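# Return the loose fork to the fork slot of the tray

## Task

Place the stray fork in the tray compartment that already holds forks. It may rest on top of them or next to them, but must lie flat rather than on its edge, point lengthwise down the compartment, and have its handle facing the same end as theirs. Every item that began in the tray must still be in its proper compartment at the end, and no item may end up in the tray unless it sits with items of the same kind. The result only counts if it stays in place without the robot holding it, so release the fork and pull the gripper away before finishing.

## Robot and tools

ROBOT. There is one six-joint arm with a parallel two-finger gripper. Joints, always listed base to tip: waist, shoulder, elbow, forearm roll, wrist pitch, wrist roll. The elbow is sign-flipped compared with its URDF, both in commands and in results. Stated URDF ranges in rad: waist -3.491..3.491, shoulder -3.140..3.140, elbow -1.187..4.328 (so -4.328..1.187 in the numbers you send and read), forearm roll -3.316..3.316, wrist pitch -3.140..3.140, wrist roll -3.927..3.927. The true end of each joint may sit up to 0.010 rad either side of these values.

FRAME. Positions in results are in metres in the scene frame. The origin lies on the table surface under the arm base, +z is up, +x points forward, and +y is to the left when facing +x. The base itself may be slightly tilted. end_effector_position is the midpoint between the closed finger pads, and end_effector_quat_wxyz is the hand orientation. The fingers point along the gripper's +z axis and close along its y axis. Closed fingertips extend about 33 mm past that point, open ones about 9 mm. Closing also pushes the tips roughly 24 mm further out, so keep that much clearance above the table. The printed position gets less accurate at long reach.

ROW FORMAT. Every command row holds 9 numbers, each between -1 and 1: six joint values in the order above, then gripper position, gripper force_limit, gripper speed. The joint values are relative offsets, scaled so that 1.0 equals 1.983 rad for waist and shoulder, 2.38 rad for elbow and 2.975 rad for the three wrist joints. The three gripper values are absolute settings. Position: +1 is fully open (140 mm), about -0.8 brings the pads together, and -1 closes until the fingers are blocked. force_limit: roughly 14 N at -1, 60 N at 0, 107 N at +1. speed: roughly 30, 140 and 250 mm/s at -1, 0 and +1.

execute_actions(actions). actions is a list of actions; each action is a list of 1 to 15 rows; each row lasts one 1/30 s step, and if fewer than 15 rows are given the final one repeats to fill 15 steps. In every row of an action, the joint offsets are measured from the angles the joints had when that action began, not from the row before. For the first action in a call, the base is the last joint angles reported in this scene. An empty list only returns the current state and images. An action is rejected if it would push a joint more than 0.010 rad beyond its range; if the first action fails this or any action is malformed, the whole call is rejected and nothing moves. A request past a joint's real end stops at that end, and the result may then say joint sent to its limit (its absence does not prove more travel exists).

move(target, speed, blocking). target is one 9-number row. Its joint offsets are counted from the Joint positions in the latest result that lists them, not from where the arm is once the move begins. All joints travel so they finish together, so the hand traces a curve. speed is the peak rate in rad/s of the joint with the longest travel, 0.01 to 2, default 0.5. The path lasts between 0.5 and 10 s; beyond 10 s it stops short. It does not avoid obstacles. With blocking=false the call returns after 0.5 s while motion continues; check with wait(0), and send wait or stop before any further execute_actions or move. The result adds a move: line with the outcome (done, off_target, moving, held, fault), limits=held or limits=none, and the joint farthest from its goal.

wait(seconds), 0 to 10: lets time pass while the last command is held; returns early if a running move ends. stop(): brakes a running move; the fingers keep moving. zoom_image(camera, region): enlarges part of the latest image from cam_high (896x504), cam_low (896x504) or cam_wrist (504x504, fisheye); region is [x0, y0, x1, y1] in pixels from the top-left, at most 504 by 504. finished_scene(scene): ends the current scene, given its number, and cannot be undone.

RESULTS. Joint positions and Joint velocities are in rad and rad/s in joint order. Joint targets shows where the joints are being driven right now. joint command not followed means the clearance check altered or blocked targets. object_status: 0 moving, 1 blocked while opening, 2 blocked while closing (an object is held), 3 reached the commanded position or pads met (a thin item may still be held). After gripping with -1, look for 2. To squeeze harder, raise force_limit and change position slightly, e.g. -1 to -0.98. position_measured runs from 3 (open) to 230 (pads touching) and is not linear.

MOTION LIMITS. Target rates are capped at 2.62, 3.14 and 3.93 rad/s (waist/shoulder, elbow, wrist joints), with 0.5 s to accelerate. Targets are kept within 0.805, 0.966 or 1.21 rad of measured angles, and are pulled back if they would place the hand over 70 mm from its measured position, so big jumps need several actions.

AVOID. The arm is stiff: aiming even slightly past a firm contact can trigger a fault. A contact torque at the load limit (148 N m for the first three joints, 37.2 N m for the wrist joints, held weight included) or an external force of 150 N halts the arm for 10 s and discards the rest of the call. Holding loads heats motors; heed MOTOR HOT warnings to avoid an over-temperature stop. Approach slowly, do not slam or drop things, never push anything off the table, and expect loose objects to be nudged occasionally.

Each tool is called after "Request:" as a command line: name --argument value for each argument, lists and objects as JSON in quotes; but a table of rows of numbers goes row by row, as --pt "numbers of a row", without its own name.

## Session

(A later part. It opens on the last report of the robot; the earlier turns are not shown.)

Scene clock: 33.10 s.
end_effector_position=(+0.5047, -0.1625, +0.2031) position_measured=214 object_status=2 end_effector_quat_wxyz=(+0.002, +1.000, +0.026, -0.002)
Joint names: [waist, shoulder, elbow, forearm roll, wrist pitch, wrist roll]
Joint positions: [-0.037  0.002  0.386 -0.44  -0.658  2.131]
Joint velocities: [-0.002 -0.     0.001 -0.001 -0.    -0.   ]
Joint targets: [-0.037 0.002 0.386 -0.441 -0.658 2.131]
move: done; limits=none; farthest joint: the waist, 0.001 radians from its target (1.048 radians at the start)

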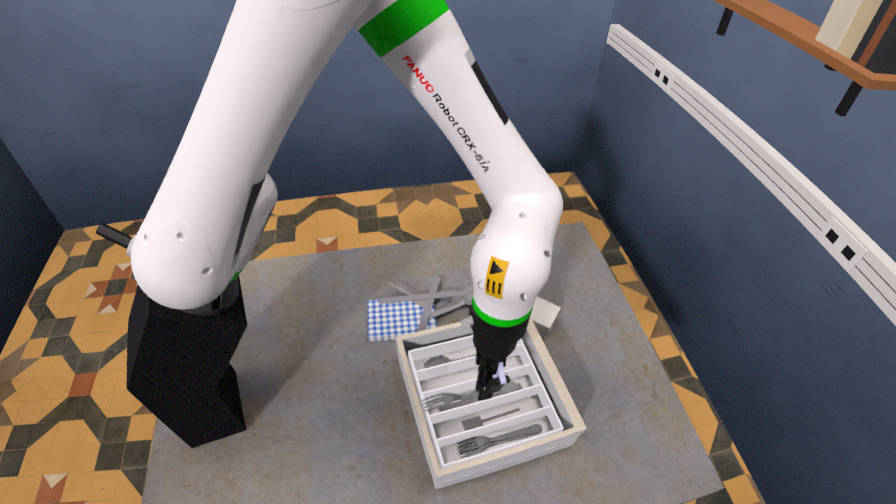

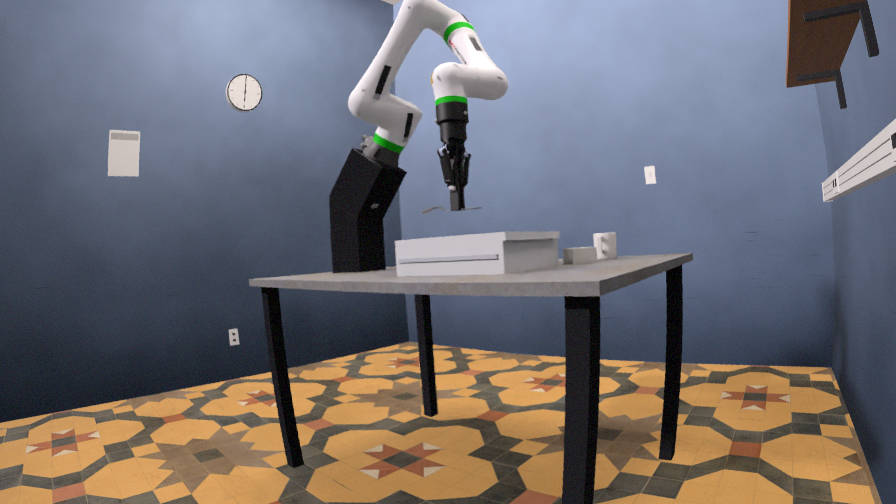

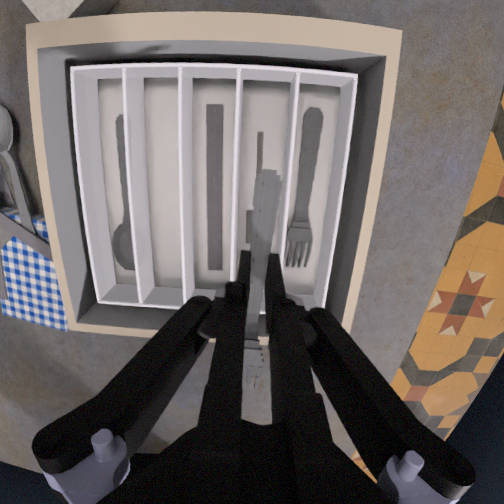

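Request:
move --target '[-0.0187,0.1755,-0.118,-0.023,0.015,0.06,-1,0,0]' --speed 0.3

Scene clock: 38.40 s.
end_effector_position=(+0.5643, -0.2151, +0.0997) position_measured=214 object_status=2 end_effector_quat_wxyz=(+0.002, +0.998, +0.064, -0.002)
Joint names: [waist, shoulder, elbow, forearm roll, wrist pitch, wrist roll]
Joint positions: [-0.074  0.35   0.105 -0.509 -0.613  2.31 ]
Joint velocities: [ 0.001  0.    -0.001 -0.001  0.     0.   ]
Joint targets: [-0.074 0.350 0.105 -0.509 -0.613 2.310]
move: done; limits=none; farthest joint: the waist, 0.000 radians from its target (0.037 radians at the start)

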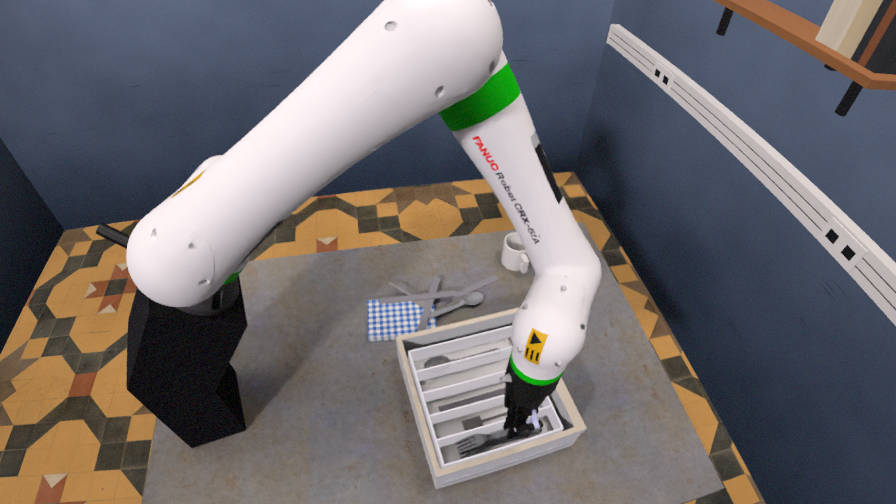

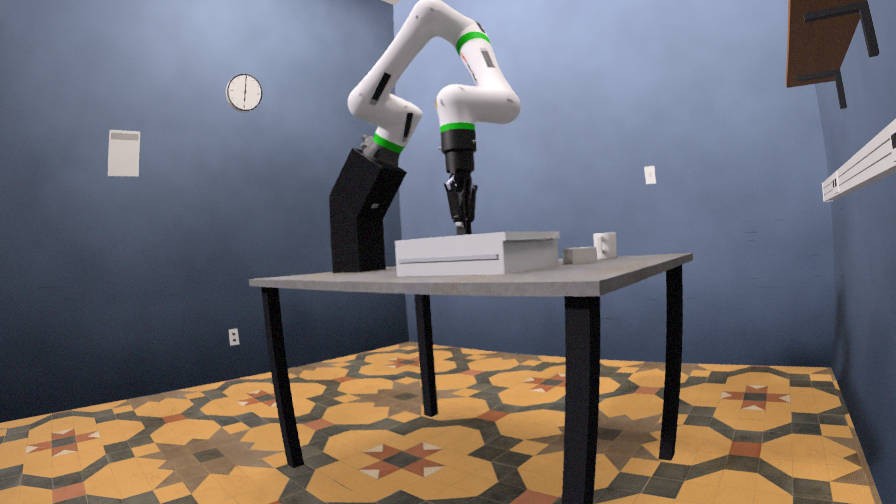

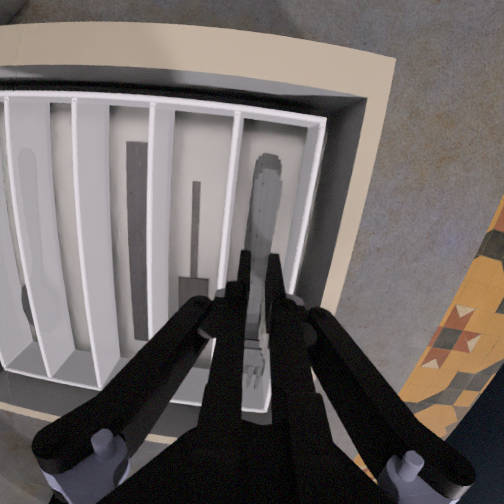

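Request:
move --target '[0.0065,0.025,-0.007,-0.004,0.0115,-0.01,-1,0,0]' --speed 0.07

Request:
move --target '[0,0,0,0,0,0,-0.55,0,-0.5]'

Request:
move --target '[-0.035,-0.14,0.03,0.02,-0.07,0,-0.55,0,0]'

Scene clock: 41.73 s.
end_effector_position=(+0.5627, -0.2150, +0.0754) position_measured=214 object_status=2 end_effector_quat_wxyz=(+0.002, +0.999, +0.045, -0.003)
Joint names: [waist, shoulder, elbow, forearm roll, wrist pitch, wrist roll]
Joint positions: [-0.061  0.399  0.088 -0.521 -0.579  2.28 ]
Joint velocities: [-0.     0.002  0.     0.001  0.002 -0.001]
Joint targets: [-0.061 0.399 0.088 -0.521 -0.579 2.280]
move: done; limits=none; farthest joint: the waist, 0.000 radians from its target (0.013 radians at the start)

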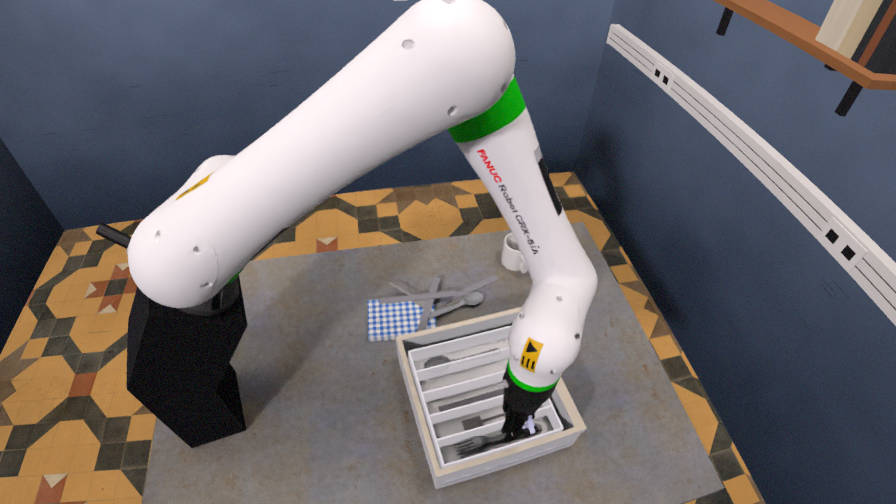

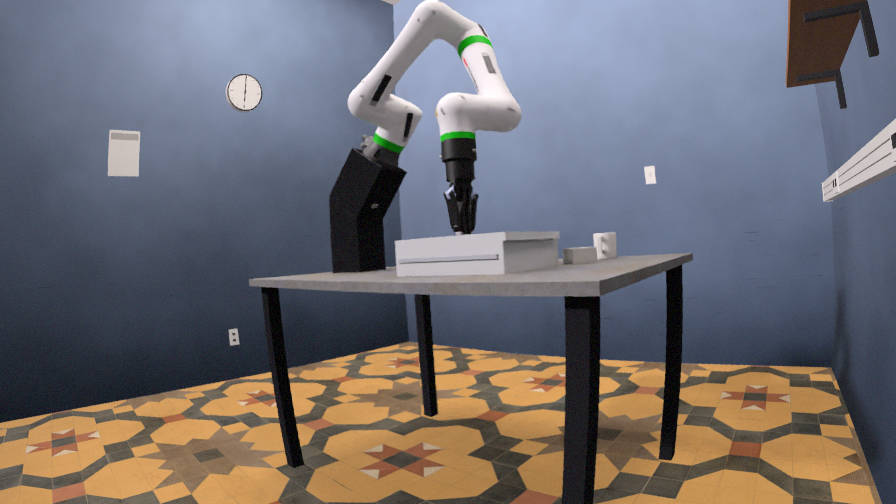

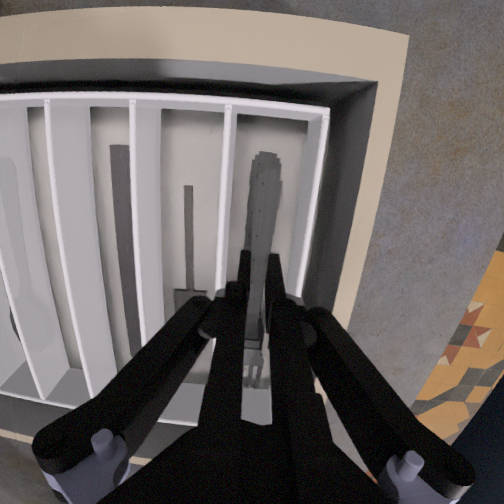

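Scene clock: 42.23 s.
end_effector_position=(+0.5627, -0.2150, +0.0754) position_measured=199 object_status=3 end_effector_quat_wxyz=(+0.002, +0.999, +0.045, -0.003)
Joint names: [waist, shoulder, elbow, forearm roll, wrist pitch, wrist roll]
Joint positions: [-0.061  0.399  0.088 -0.521 -0.579  2.28 ]
Joint velocities: [ 0.002 -0.001 -0.001  0.003 -0.     0.   ]
Joint targets: [-0.061 0.399 0.088 -0.521 -0.579 2.280]
move: done; limits=none; farthest joint: the waist, 0.000 radians from its target (0.000 radians at the start)

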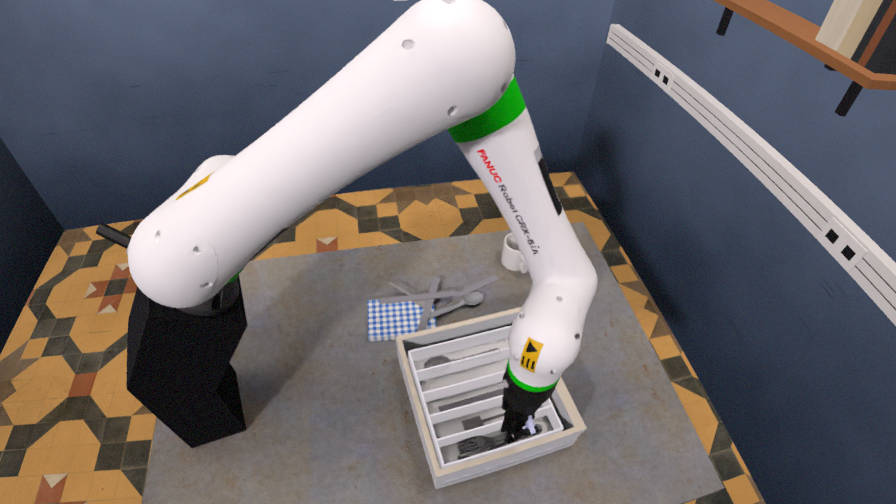

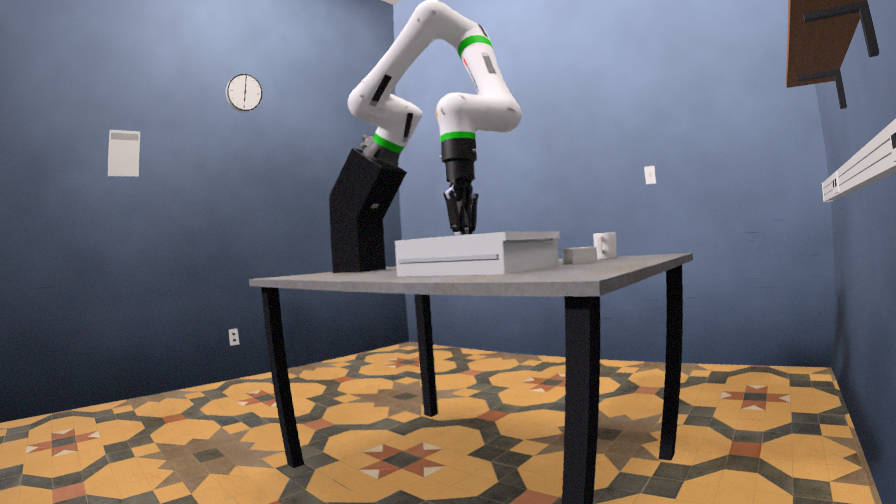

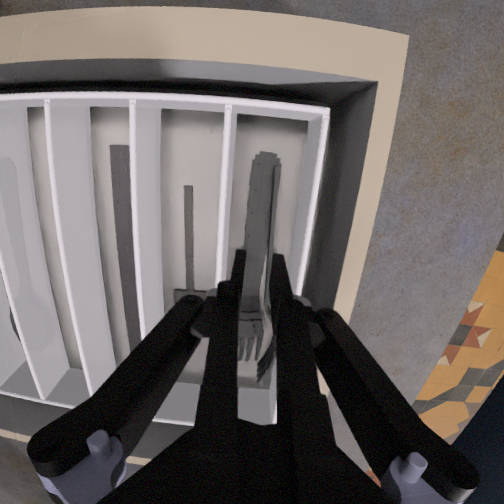

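Scene clock: 43.33 s.
end_effector_position=(+0.5677, -0.2089, +0.2131) position_measured=199 object_status=3 end_effector_quat_wxyz=(-0.001, +0.998, +0.070, +0.002)
Joint names: [waist, shoulder, elbow, forearm roll, wrist pitch, wrist roll]
Joint positions: [-0.13   0.122  0.16  -0.461 -0.787  2.28 ]
Joint velocities: [-0.001 -0.003 -0.    -0.001 -0.     0.   ]
Joint targets: [-0.130 0.122 0.160 -0.461 -0.787 2.280]
move: done; limits=none; farthest joint: the waist, 0.000 radians from its target (0.070 radians at the start)

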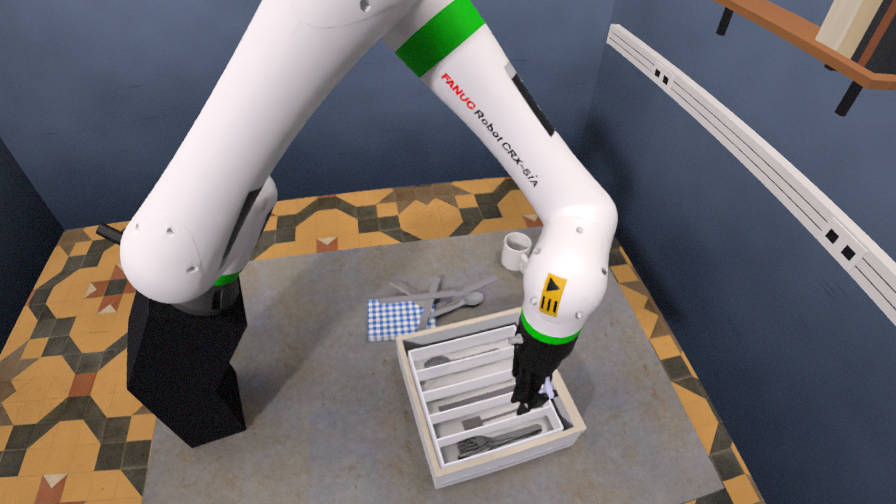

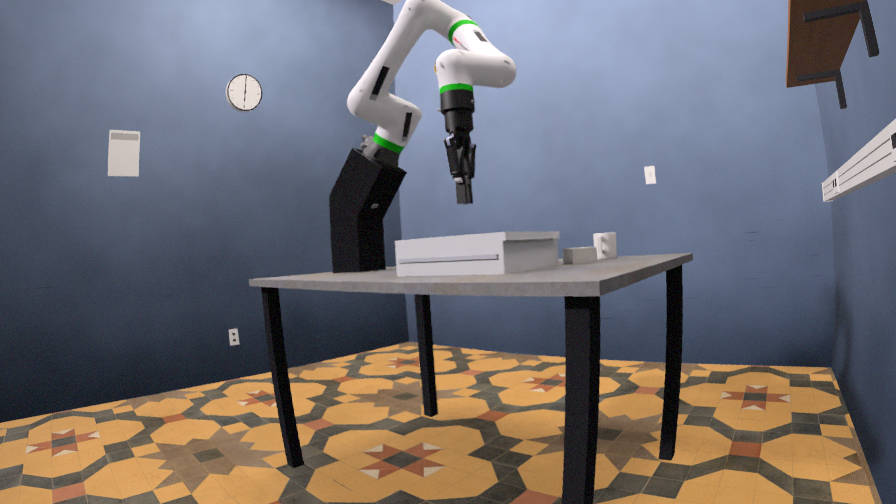

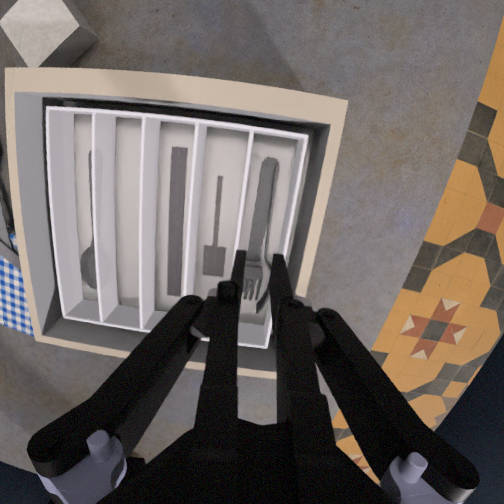

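Request:
move --target '[0.041,0.157,-0.035,-0.023,0.078,0,-0.45,0,0]' --speed 0.2

Request:
zoom_image --camera "cam_wrist" --region '[150,100,400,420]'

Request:
zoom_image --camera "cam_high" --region '[430,380,590,490]'

Scene clock: 47.53 s.
end_effector_position=(+0.5619, -0.2127, +0.0581) position_measured=186 object_status=3 end_effector_quat_wxyz=(+0.002, +0.999, +0.043, -0.003)
Joint names: [waist, shoulder, elbow, forearm roll, wrist pitch, wrist roll]
Joint positions: [-0.049  0.433  0.076 -0.53  -0.555  2.28 ]
Joint velocities: [ 0.001  0.003 -0.002 -0.001  0.001  0.   ]
Joint targets: [-0.049 0.433 0.076 -0.530 -0.555 2.280]
move: done; limits=none; farthest joint: the waist, 0.000 radians from its target (0.082 radians at the start)

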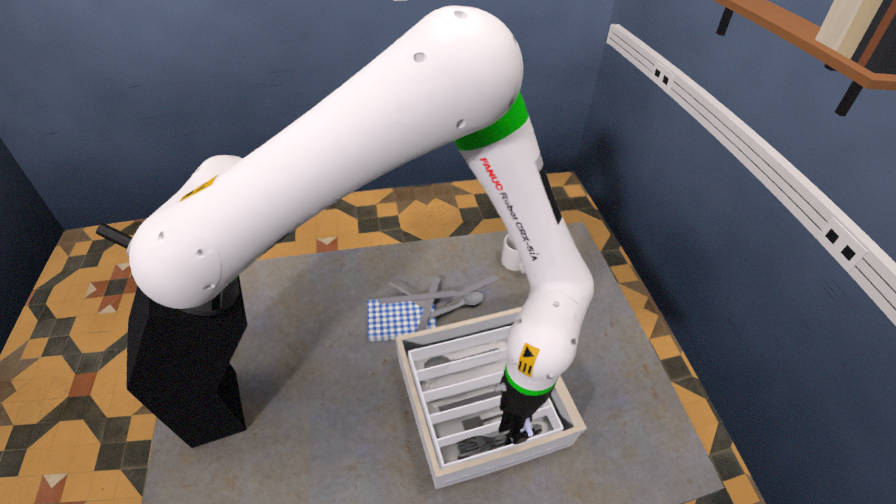

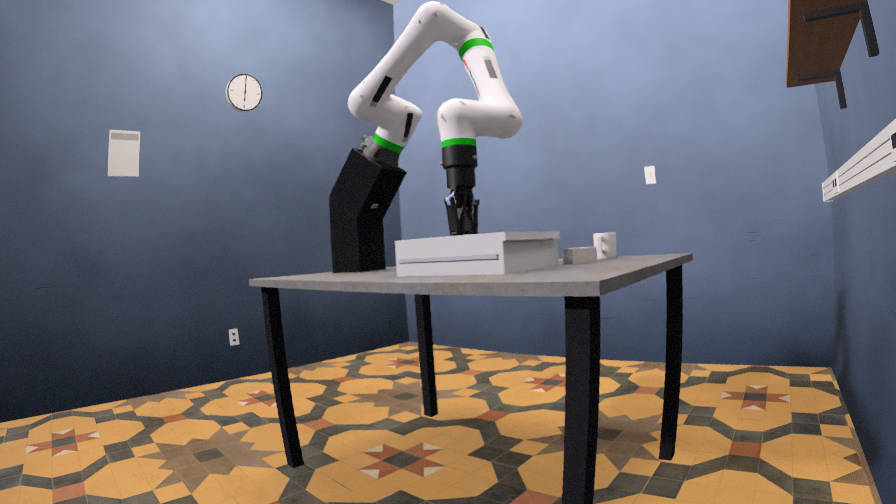

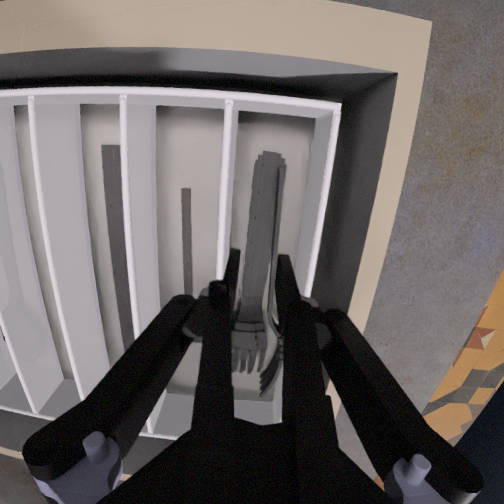

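Region (150, 100, 400, 420) of cam_wrist's 504x504 image, scaled by 1.575, with more detail than that image has; it fills the left 394 columns of this view, and the rest is white.

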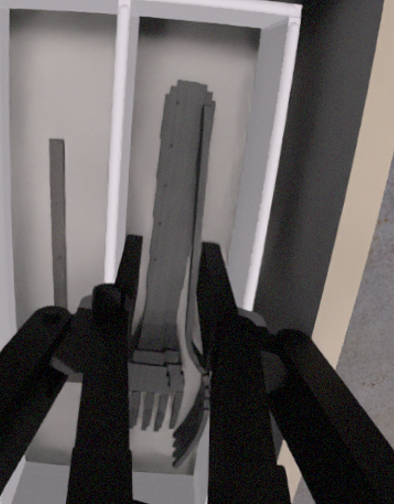

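Region (430, 380, 590, 490) of cam_high's 896x504 image, scaled by 3.150, with more detail than that image has; it fills the top 346 rows of this view, and the rest is white.

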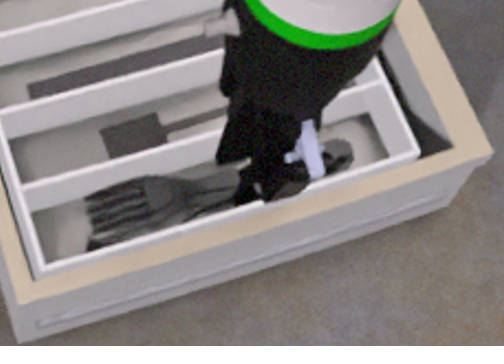

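Request:
move --target '[0,0,0,0,0,0,-1,-0.6,-0.8]'

Scene clock: 49.37 s.
end_effector_position=(+0.5619, -0.2127, +0.0581) position_measured=228 object_status=2 end_effector_quat_wxyz=(+0.002, +0.999, +0.043, -0.003)
Joint names: [waist, shoulder, elbow, forearm roll, wrist pitch, wrist roll]
Joint positions: [-0.049  0.433  0.076 -0.53  -0.555  2.28 ]
Joint velocities: [ 0.001  0.     0.     0.    -0.    -0.   ]
Joint targets: [-0.049 0.433 0.076 -0.530 -0.555 2.280]
move: done; limits=none; farthest joint: the waist, 0.000 radians from its target (0.000 radians at the start)

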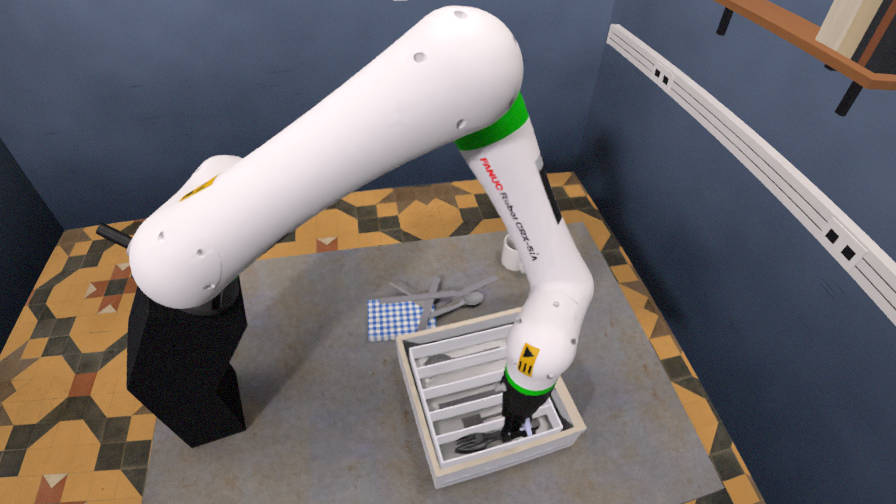

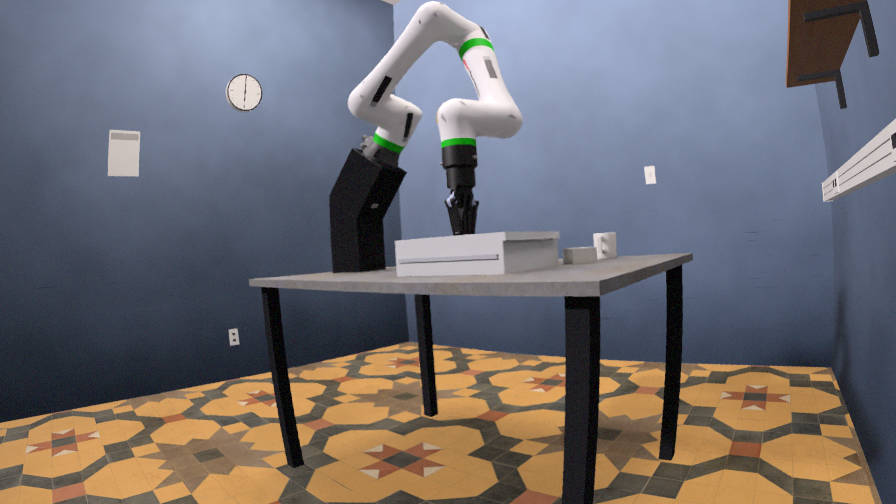

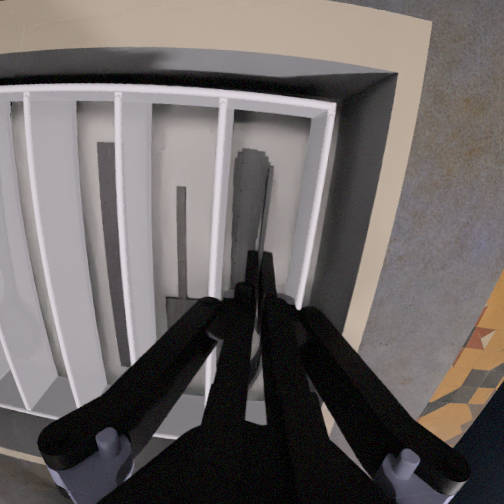

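Request:
move --target '[-0.001,-0.004,0.001,0.001,-0.002,0,-0.6,-0.6,-0.5]'

Request:
move --target '[-0.009,0.002,0,0,0,0,-0.64,-0.6,-1]' --speed 0.04

Scene clock: 52.20 s.
end_effector_position=(+0.5625, -0.2128, +0.0621) position_measured=205 object_status=3 end_effector_quat_wxyz=(+0.002, +0.999, +0.044, -0.003)
Joint names: [waist, shoulder, elbow, forearm roll, wrist pitch, wrist roll]
Joint positions: [-0.051  0.425  0.079 -0.527 -0.561  2.28 ]
Joint velocities: [-0.001 -0.     0.001  0.    -0.002 -0.001]
Joint targets: [-0.051 0.425 0.079 -0.527 -0.561 2.280]
move: done; limits=none; farthest joint: the waist, 0.000 radians from its target (0.002 radians at the start)

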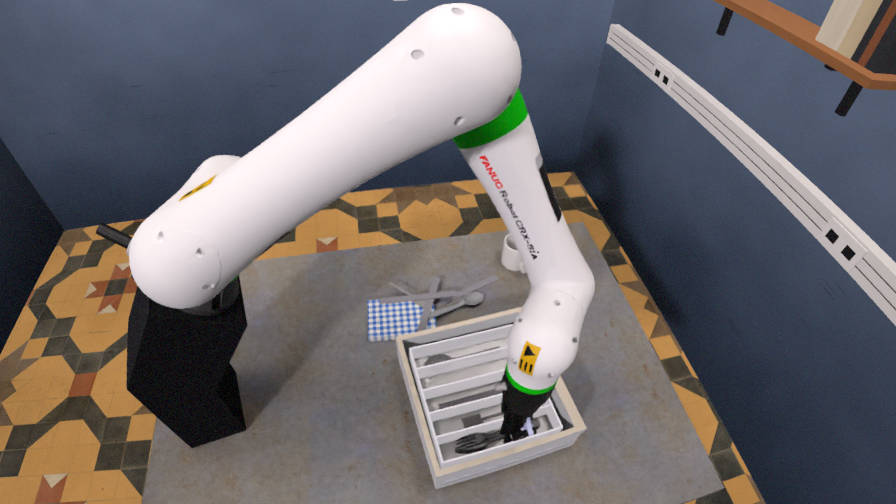

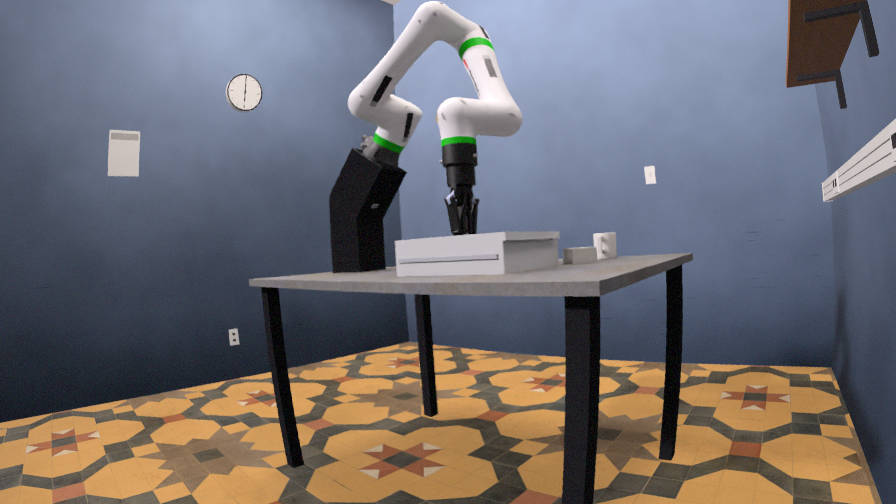

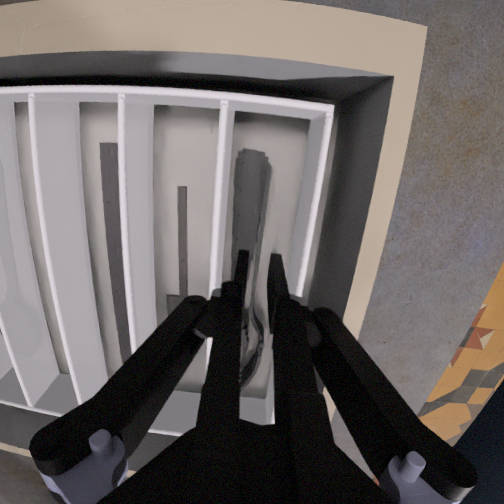

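Scene clock: 52.97 s.
end_effector_position=(+0.5580, -0.2246, +0.0638) position_measured=210 object_status=3 end_effector_quat_wxyz=(+0.007, +0.999, +0.036, -0.004)
Joint names: [waist, shoulder, elbow, forearm roll, wrist pitch, wrist roll]
Joint positions: [-0.069  0.429  0.079 -0.527 -0.561  2.28 ]
Joint velocities: [-0.002  0.001  0.     0.     0.001  0.   ]
Joint targets: [-0.069 0.429 0.079 -0.527 -0.561 2.280]
move: done; limits=none; farthest joint: the waist, 0.000 radians from its target (0.018 radians at the start)

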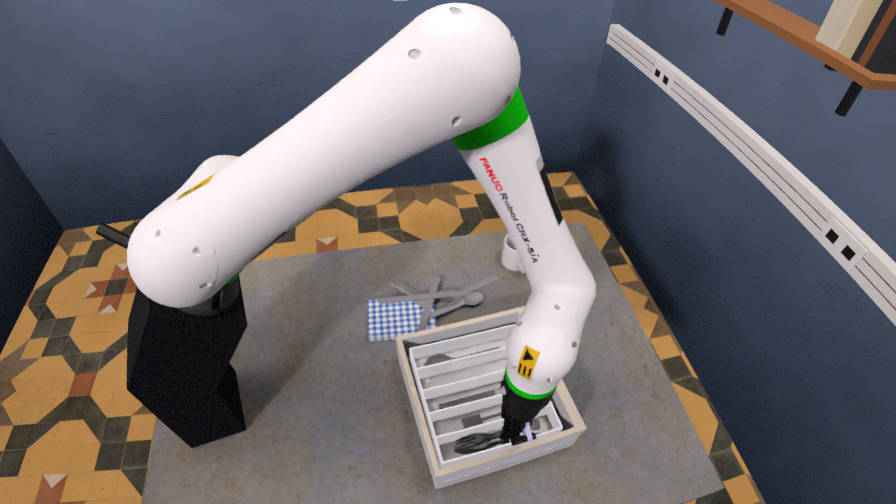

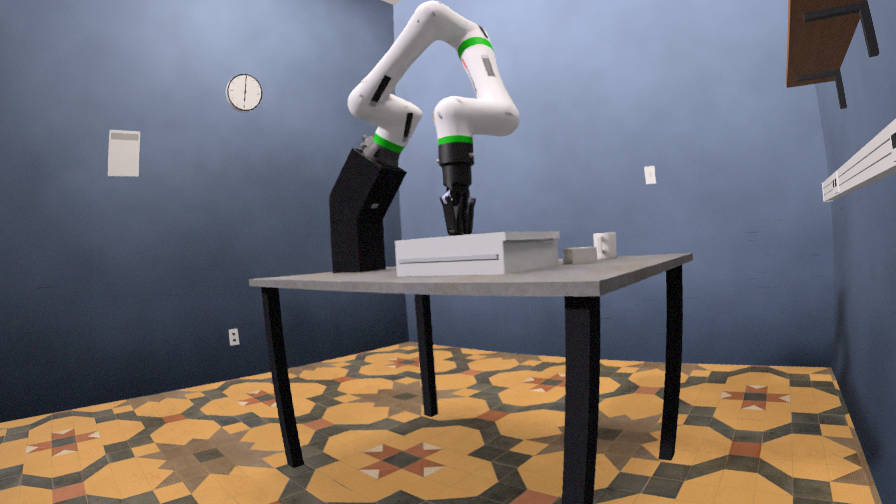

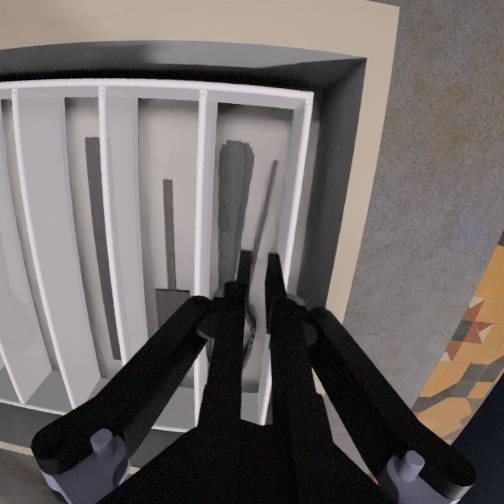

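Request:
move --target '[0.001,0.004,-0.001,-0.001,0.002,0,-1,-0.6,-1]'

Request:
move --target '[-0.006,0,0,0,0,0.01,-1,-0.6,-1]' --speed 0.03

Request:
move --target '[0.007,-0.003,0,0,0,0,-0.62,-0.6,-1]' --speed 0.02

Scene clock: 55.93 s.
end_effector_position=(+0.5576, -0.2245, +0.0599) position_measured=226 object_status=2 end_effector_quat_wxyz=(+0.007, +0.999, +0.035, -0.003)
Joint names: [waist, shoulder, elbow, forearm roll, wrist pitch, wrist roll]
Joint positions: [-0.067  0.437  0.076 -0.53  -0.555  2.28 ]
Joint velocities: [ 0.     0.002 -0.    -0.002  0.001 -0.001]
Joint targets: [-0.067 0.437 0.076 -0.530 -0.555 2.280]
move: done; limits=none; farthest joint: the waist, 0.000 radians from its target (0.002 radians at the start)

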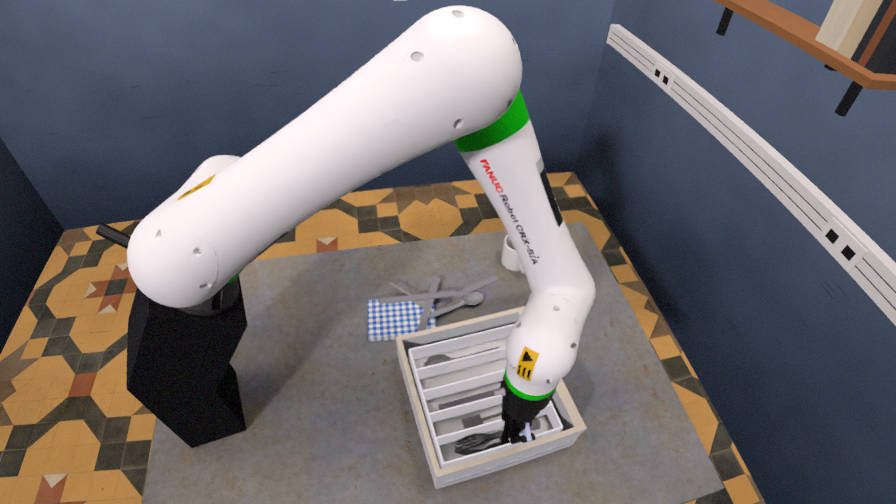

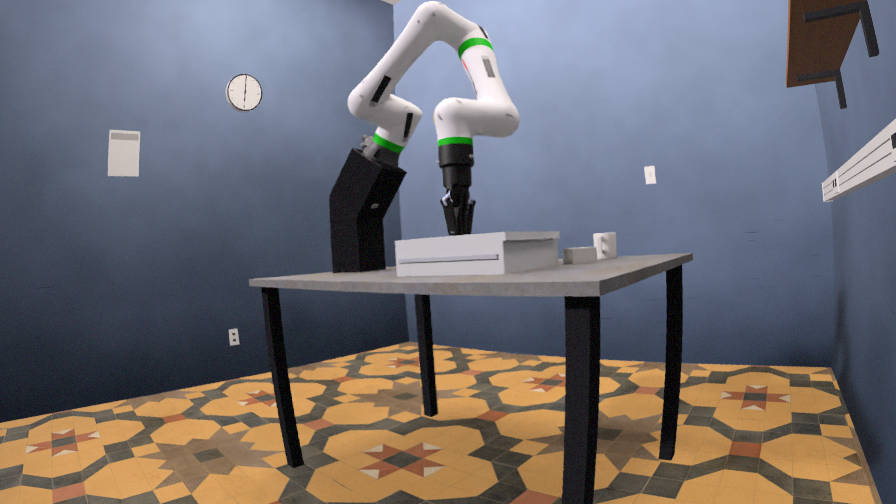

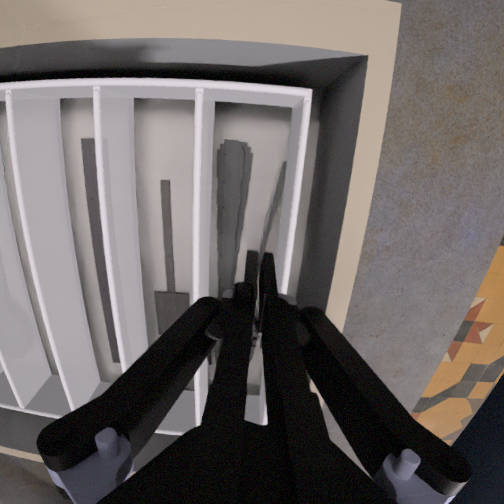

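Scene clock: 57.20 s.
end_effector_position=(+0.5560, -0.2323, +0.0623) position_measured=228 object_status=2 end_effector_quat_wxyz=(+0.010, +0.999, +0.045, -0.003)
Joint names: [waist, shoulder, elbow, forearm roll, wrist pitch, wrist roll]
Joint positions: [-0.078  0.437  0.076 -0.53  -0.555  2.31 ]
Joint velocities: [-0.001 -0.001 -0.     0.002 -0.     0.001]
Joint targets: [-0.079 0.437 0.076 -0.530 -0.555 2.310]
move: done; limits=none; farthest joint: the waist, 0.000 radians from its target (0.012 radians at the start)

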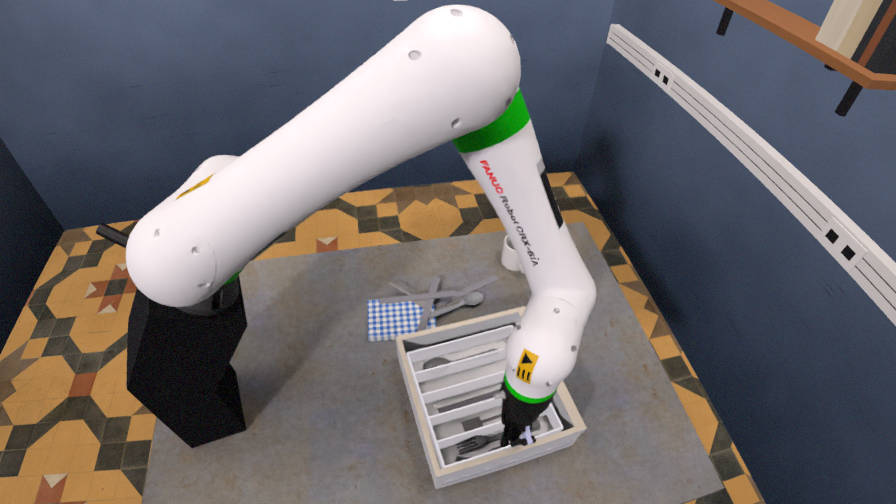

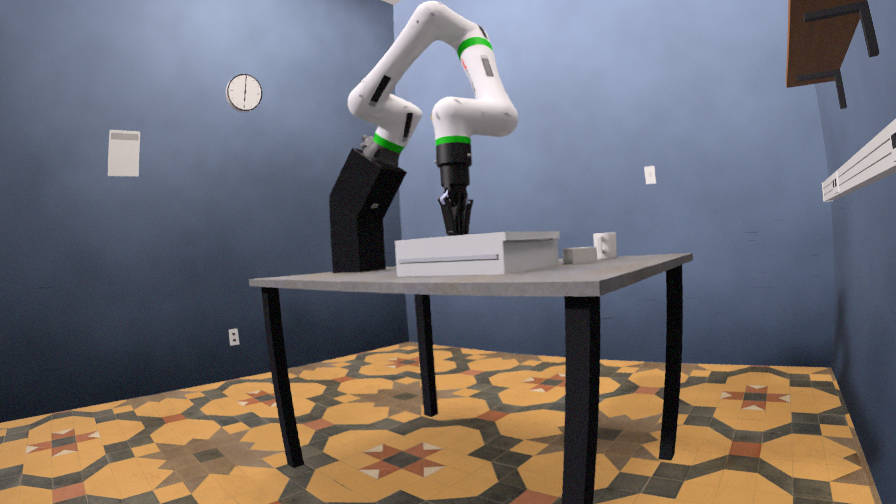

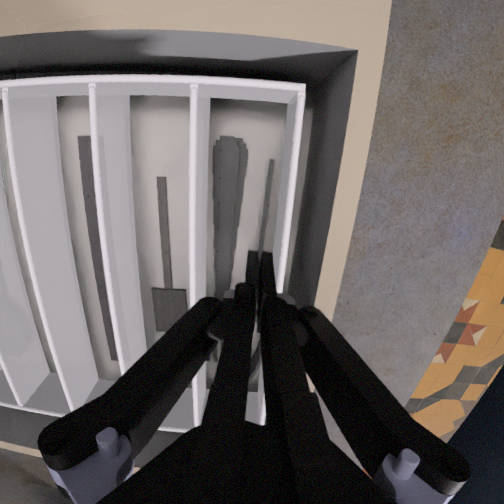

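Scene clock: 58.13 s.
end_effector_position=(+0.5611, -0.2230, +0.0623) position_measured=208 object_status=3 end_effector_quat_wxyz=(+0.007, +0.999, +0.051, -0.001)
Joint names: [waist, shoulder, elbow, forearm roll, wrist pitch, wrist roll]
Joint positions: [-0.065  0.431  0.076 -0.53  -0.555  2.31 ]
Joint velocities: [ 0.003 -0.001 -0.     0.001 -0.    -0.001]
Joint targets: [-0.065 0.431 0.076 -0.530 -0.555 2.310]
move: done; limits=none; farthest joint: the waist, 0.001 radians from its target (0.014 radians at the start)

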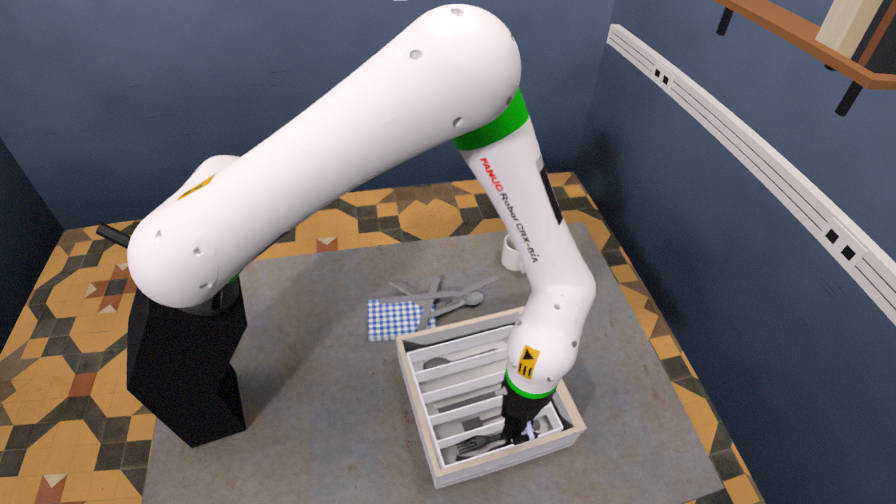

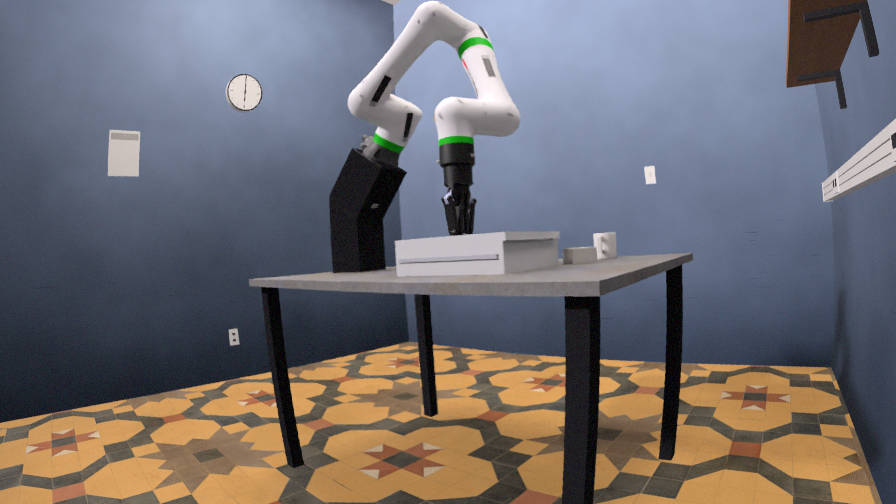

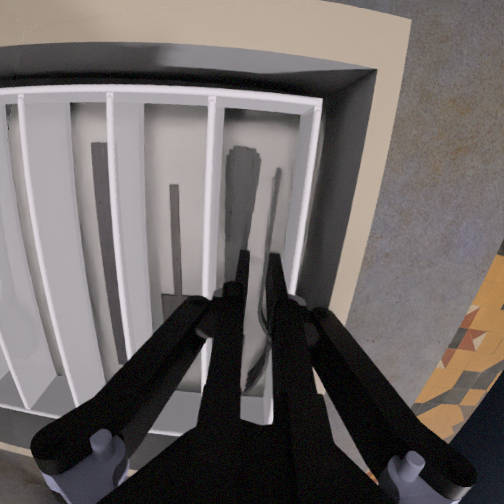

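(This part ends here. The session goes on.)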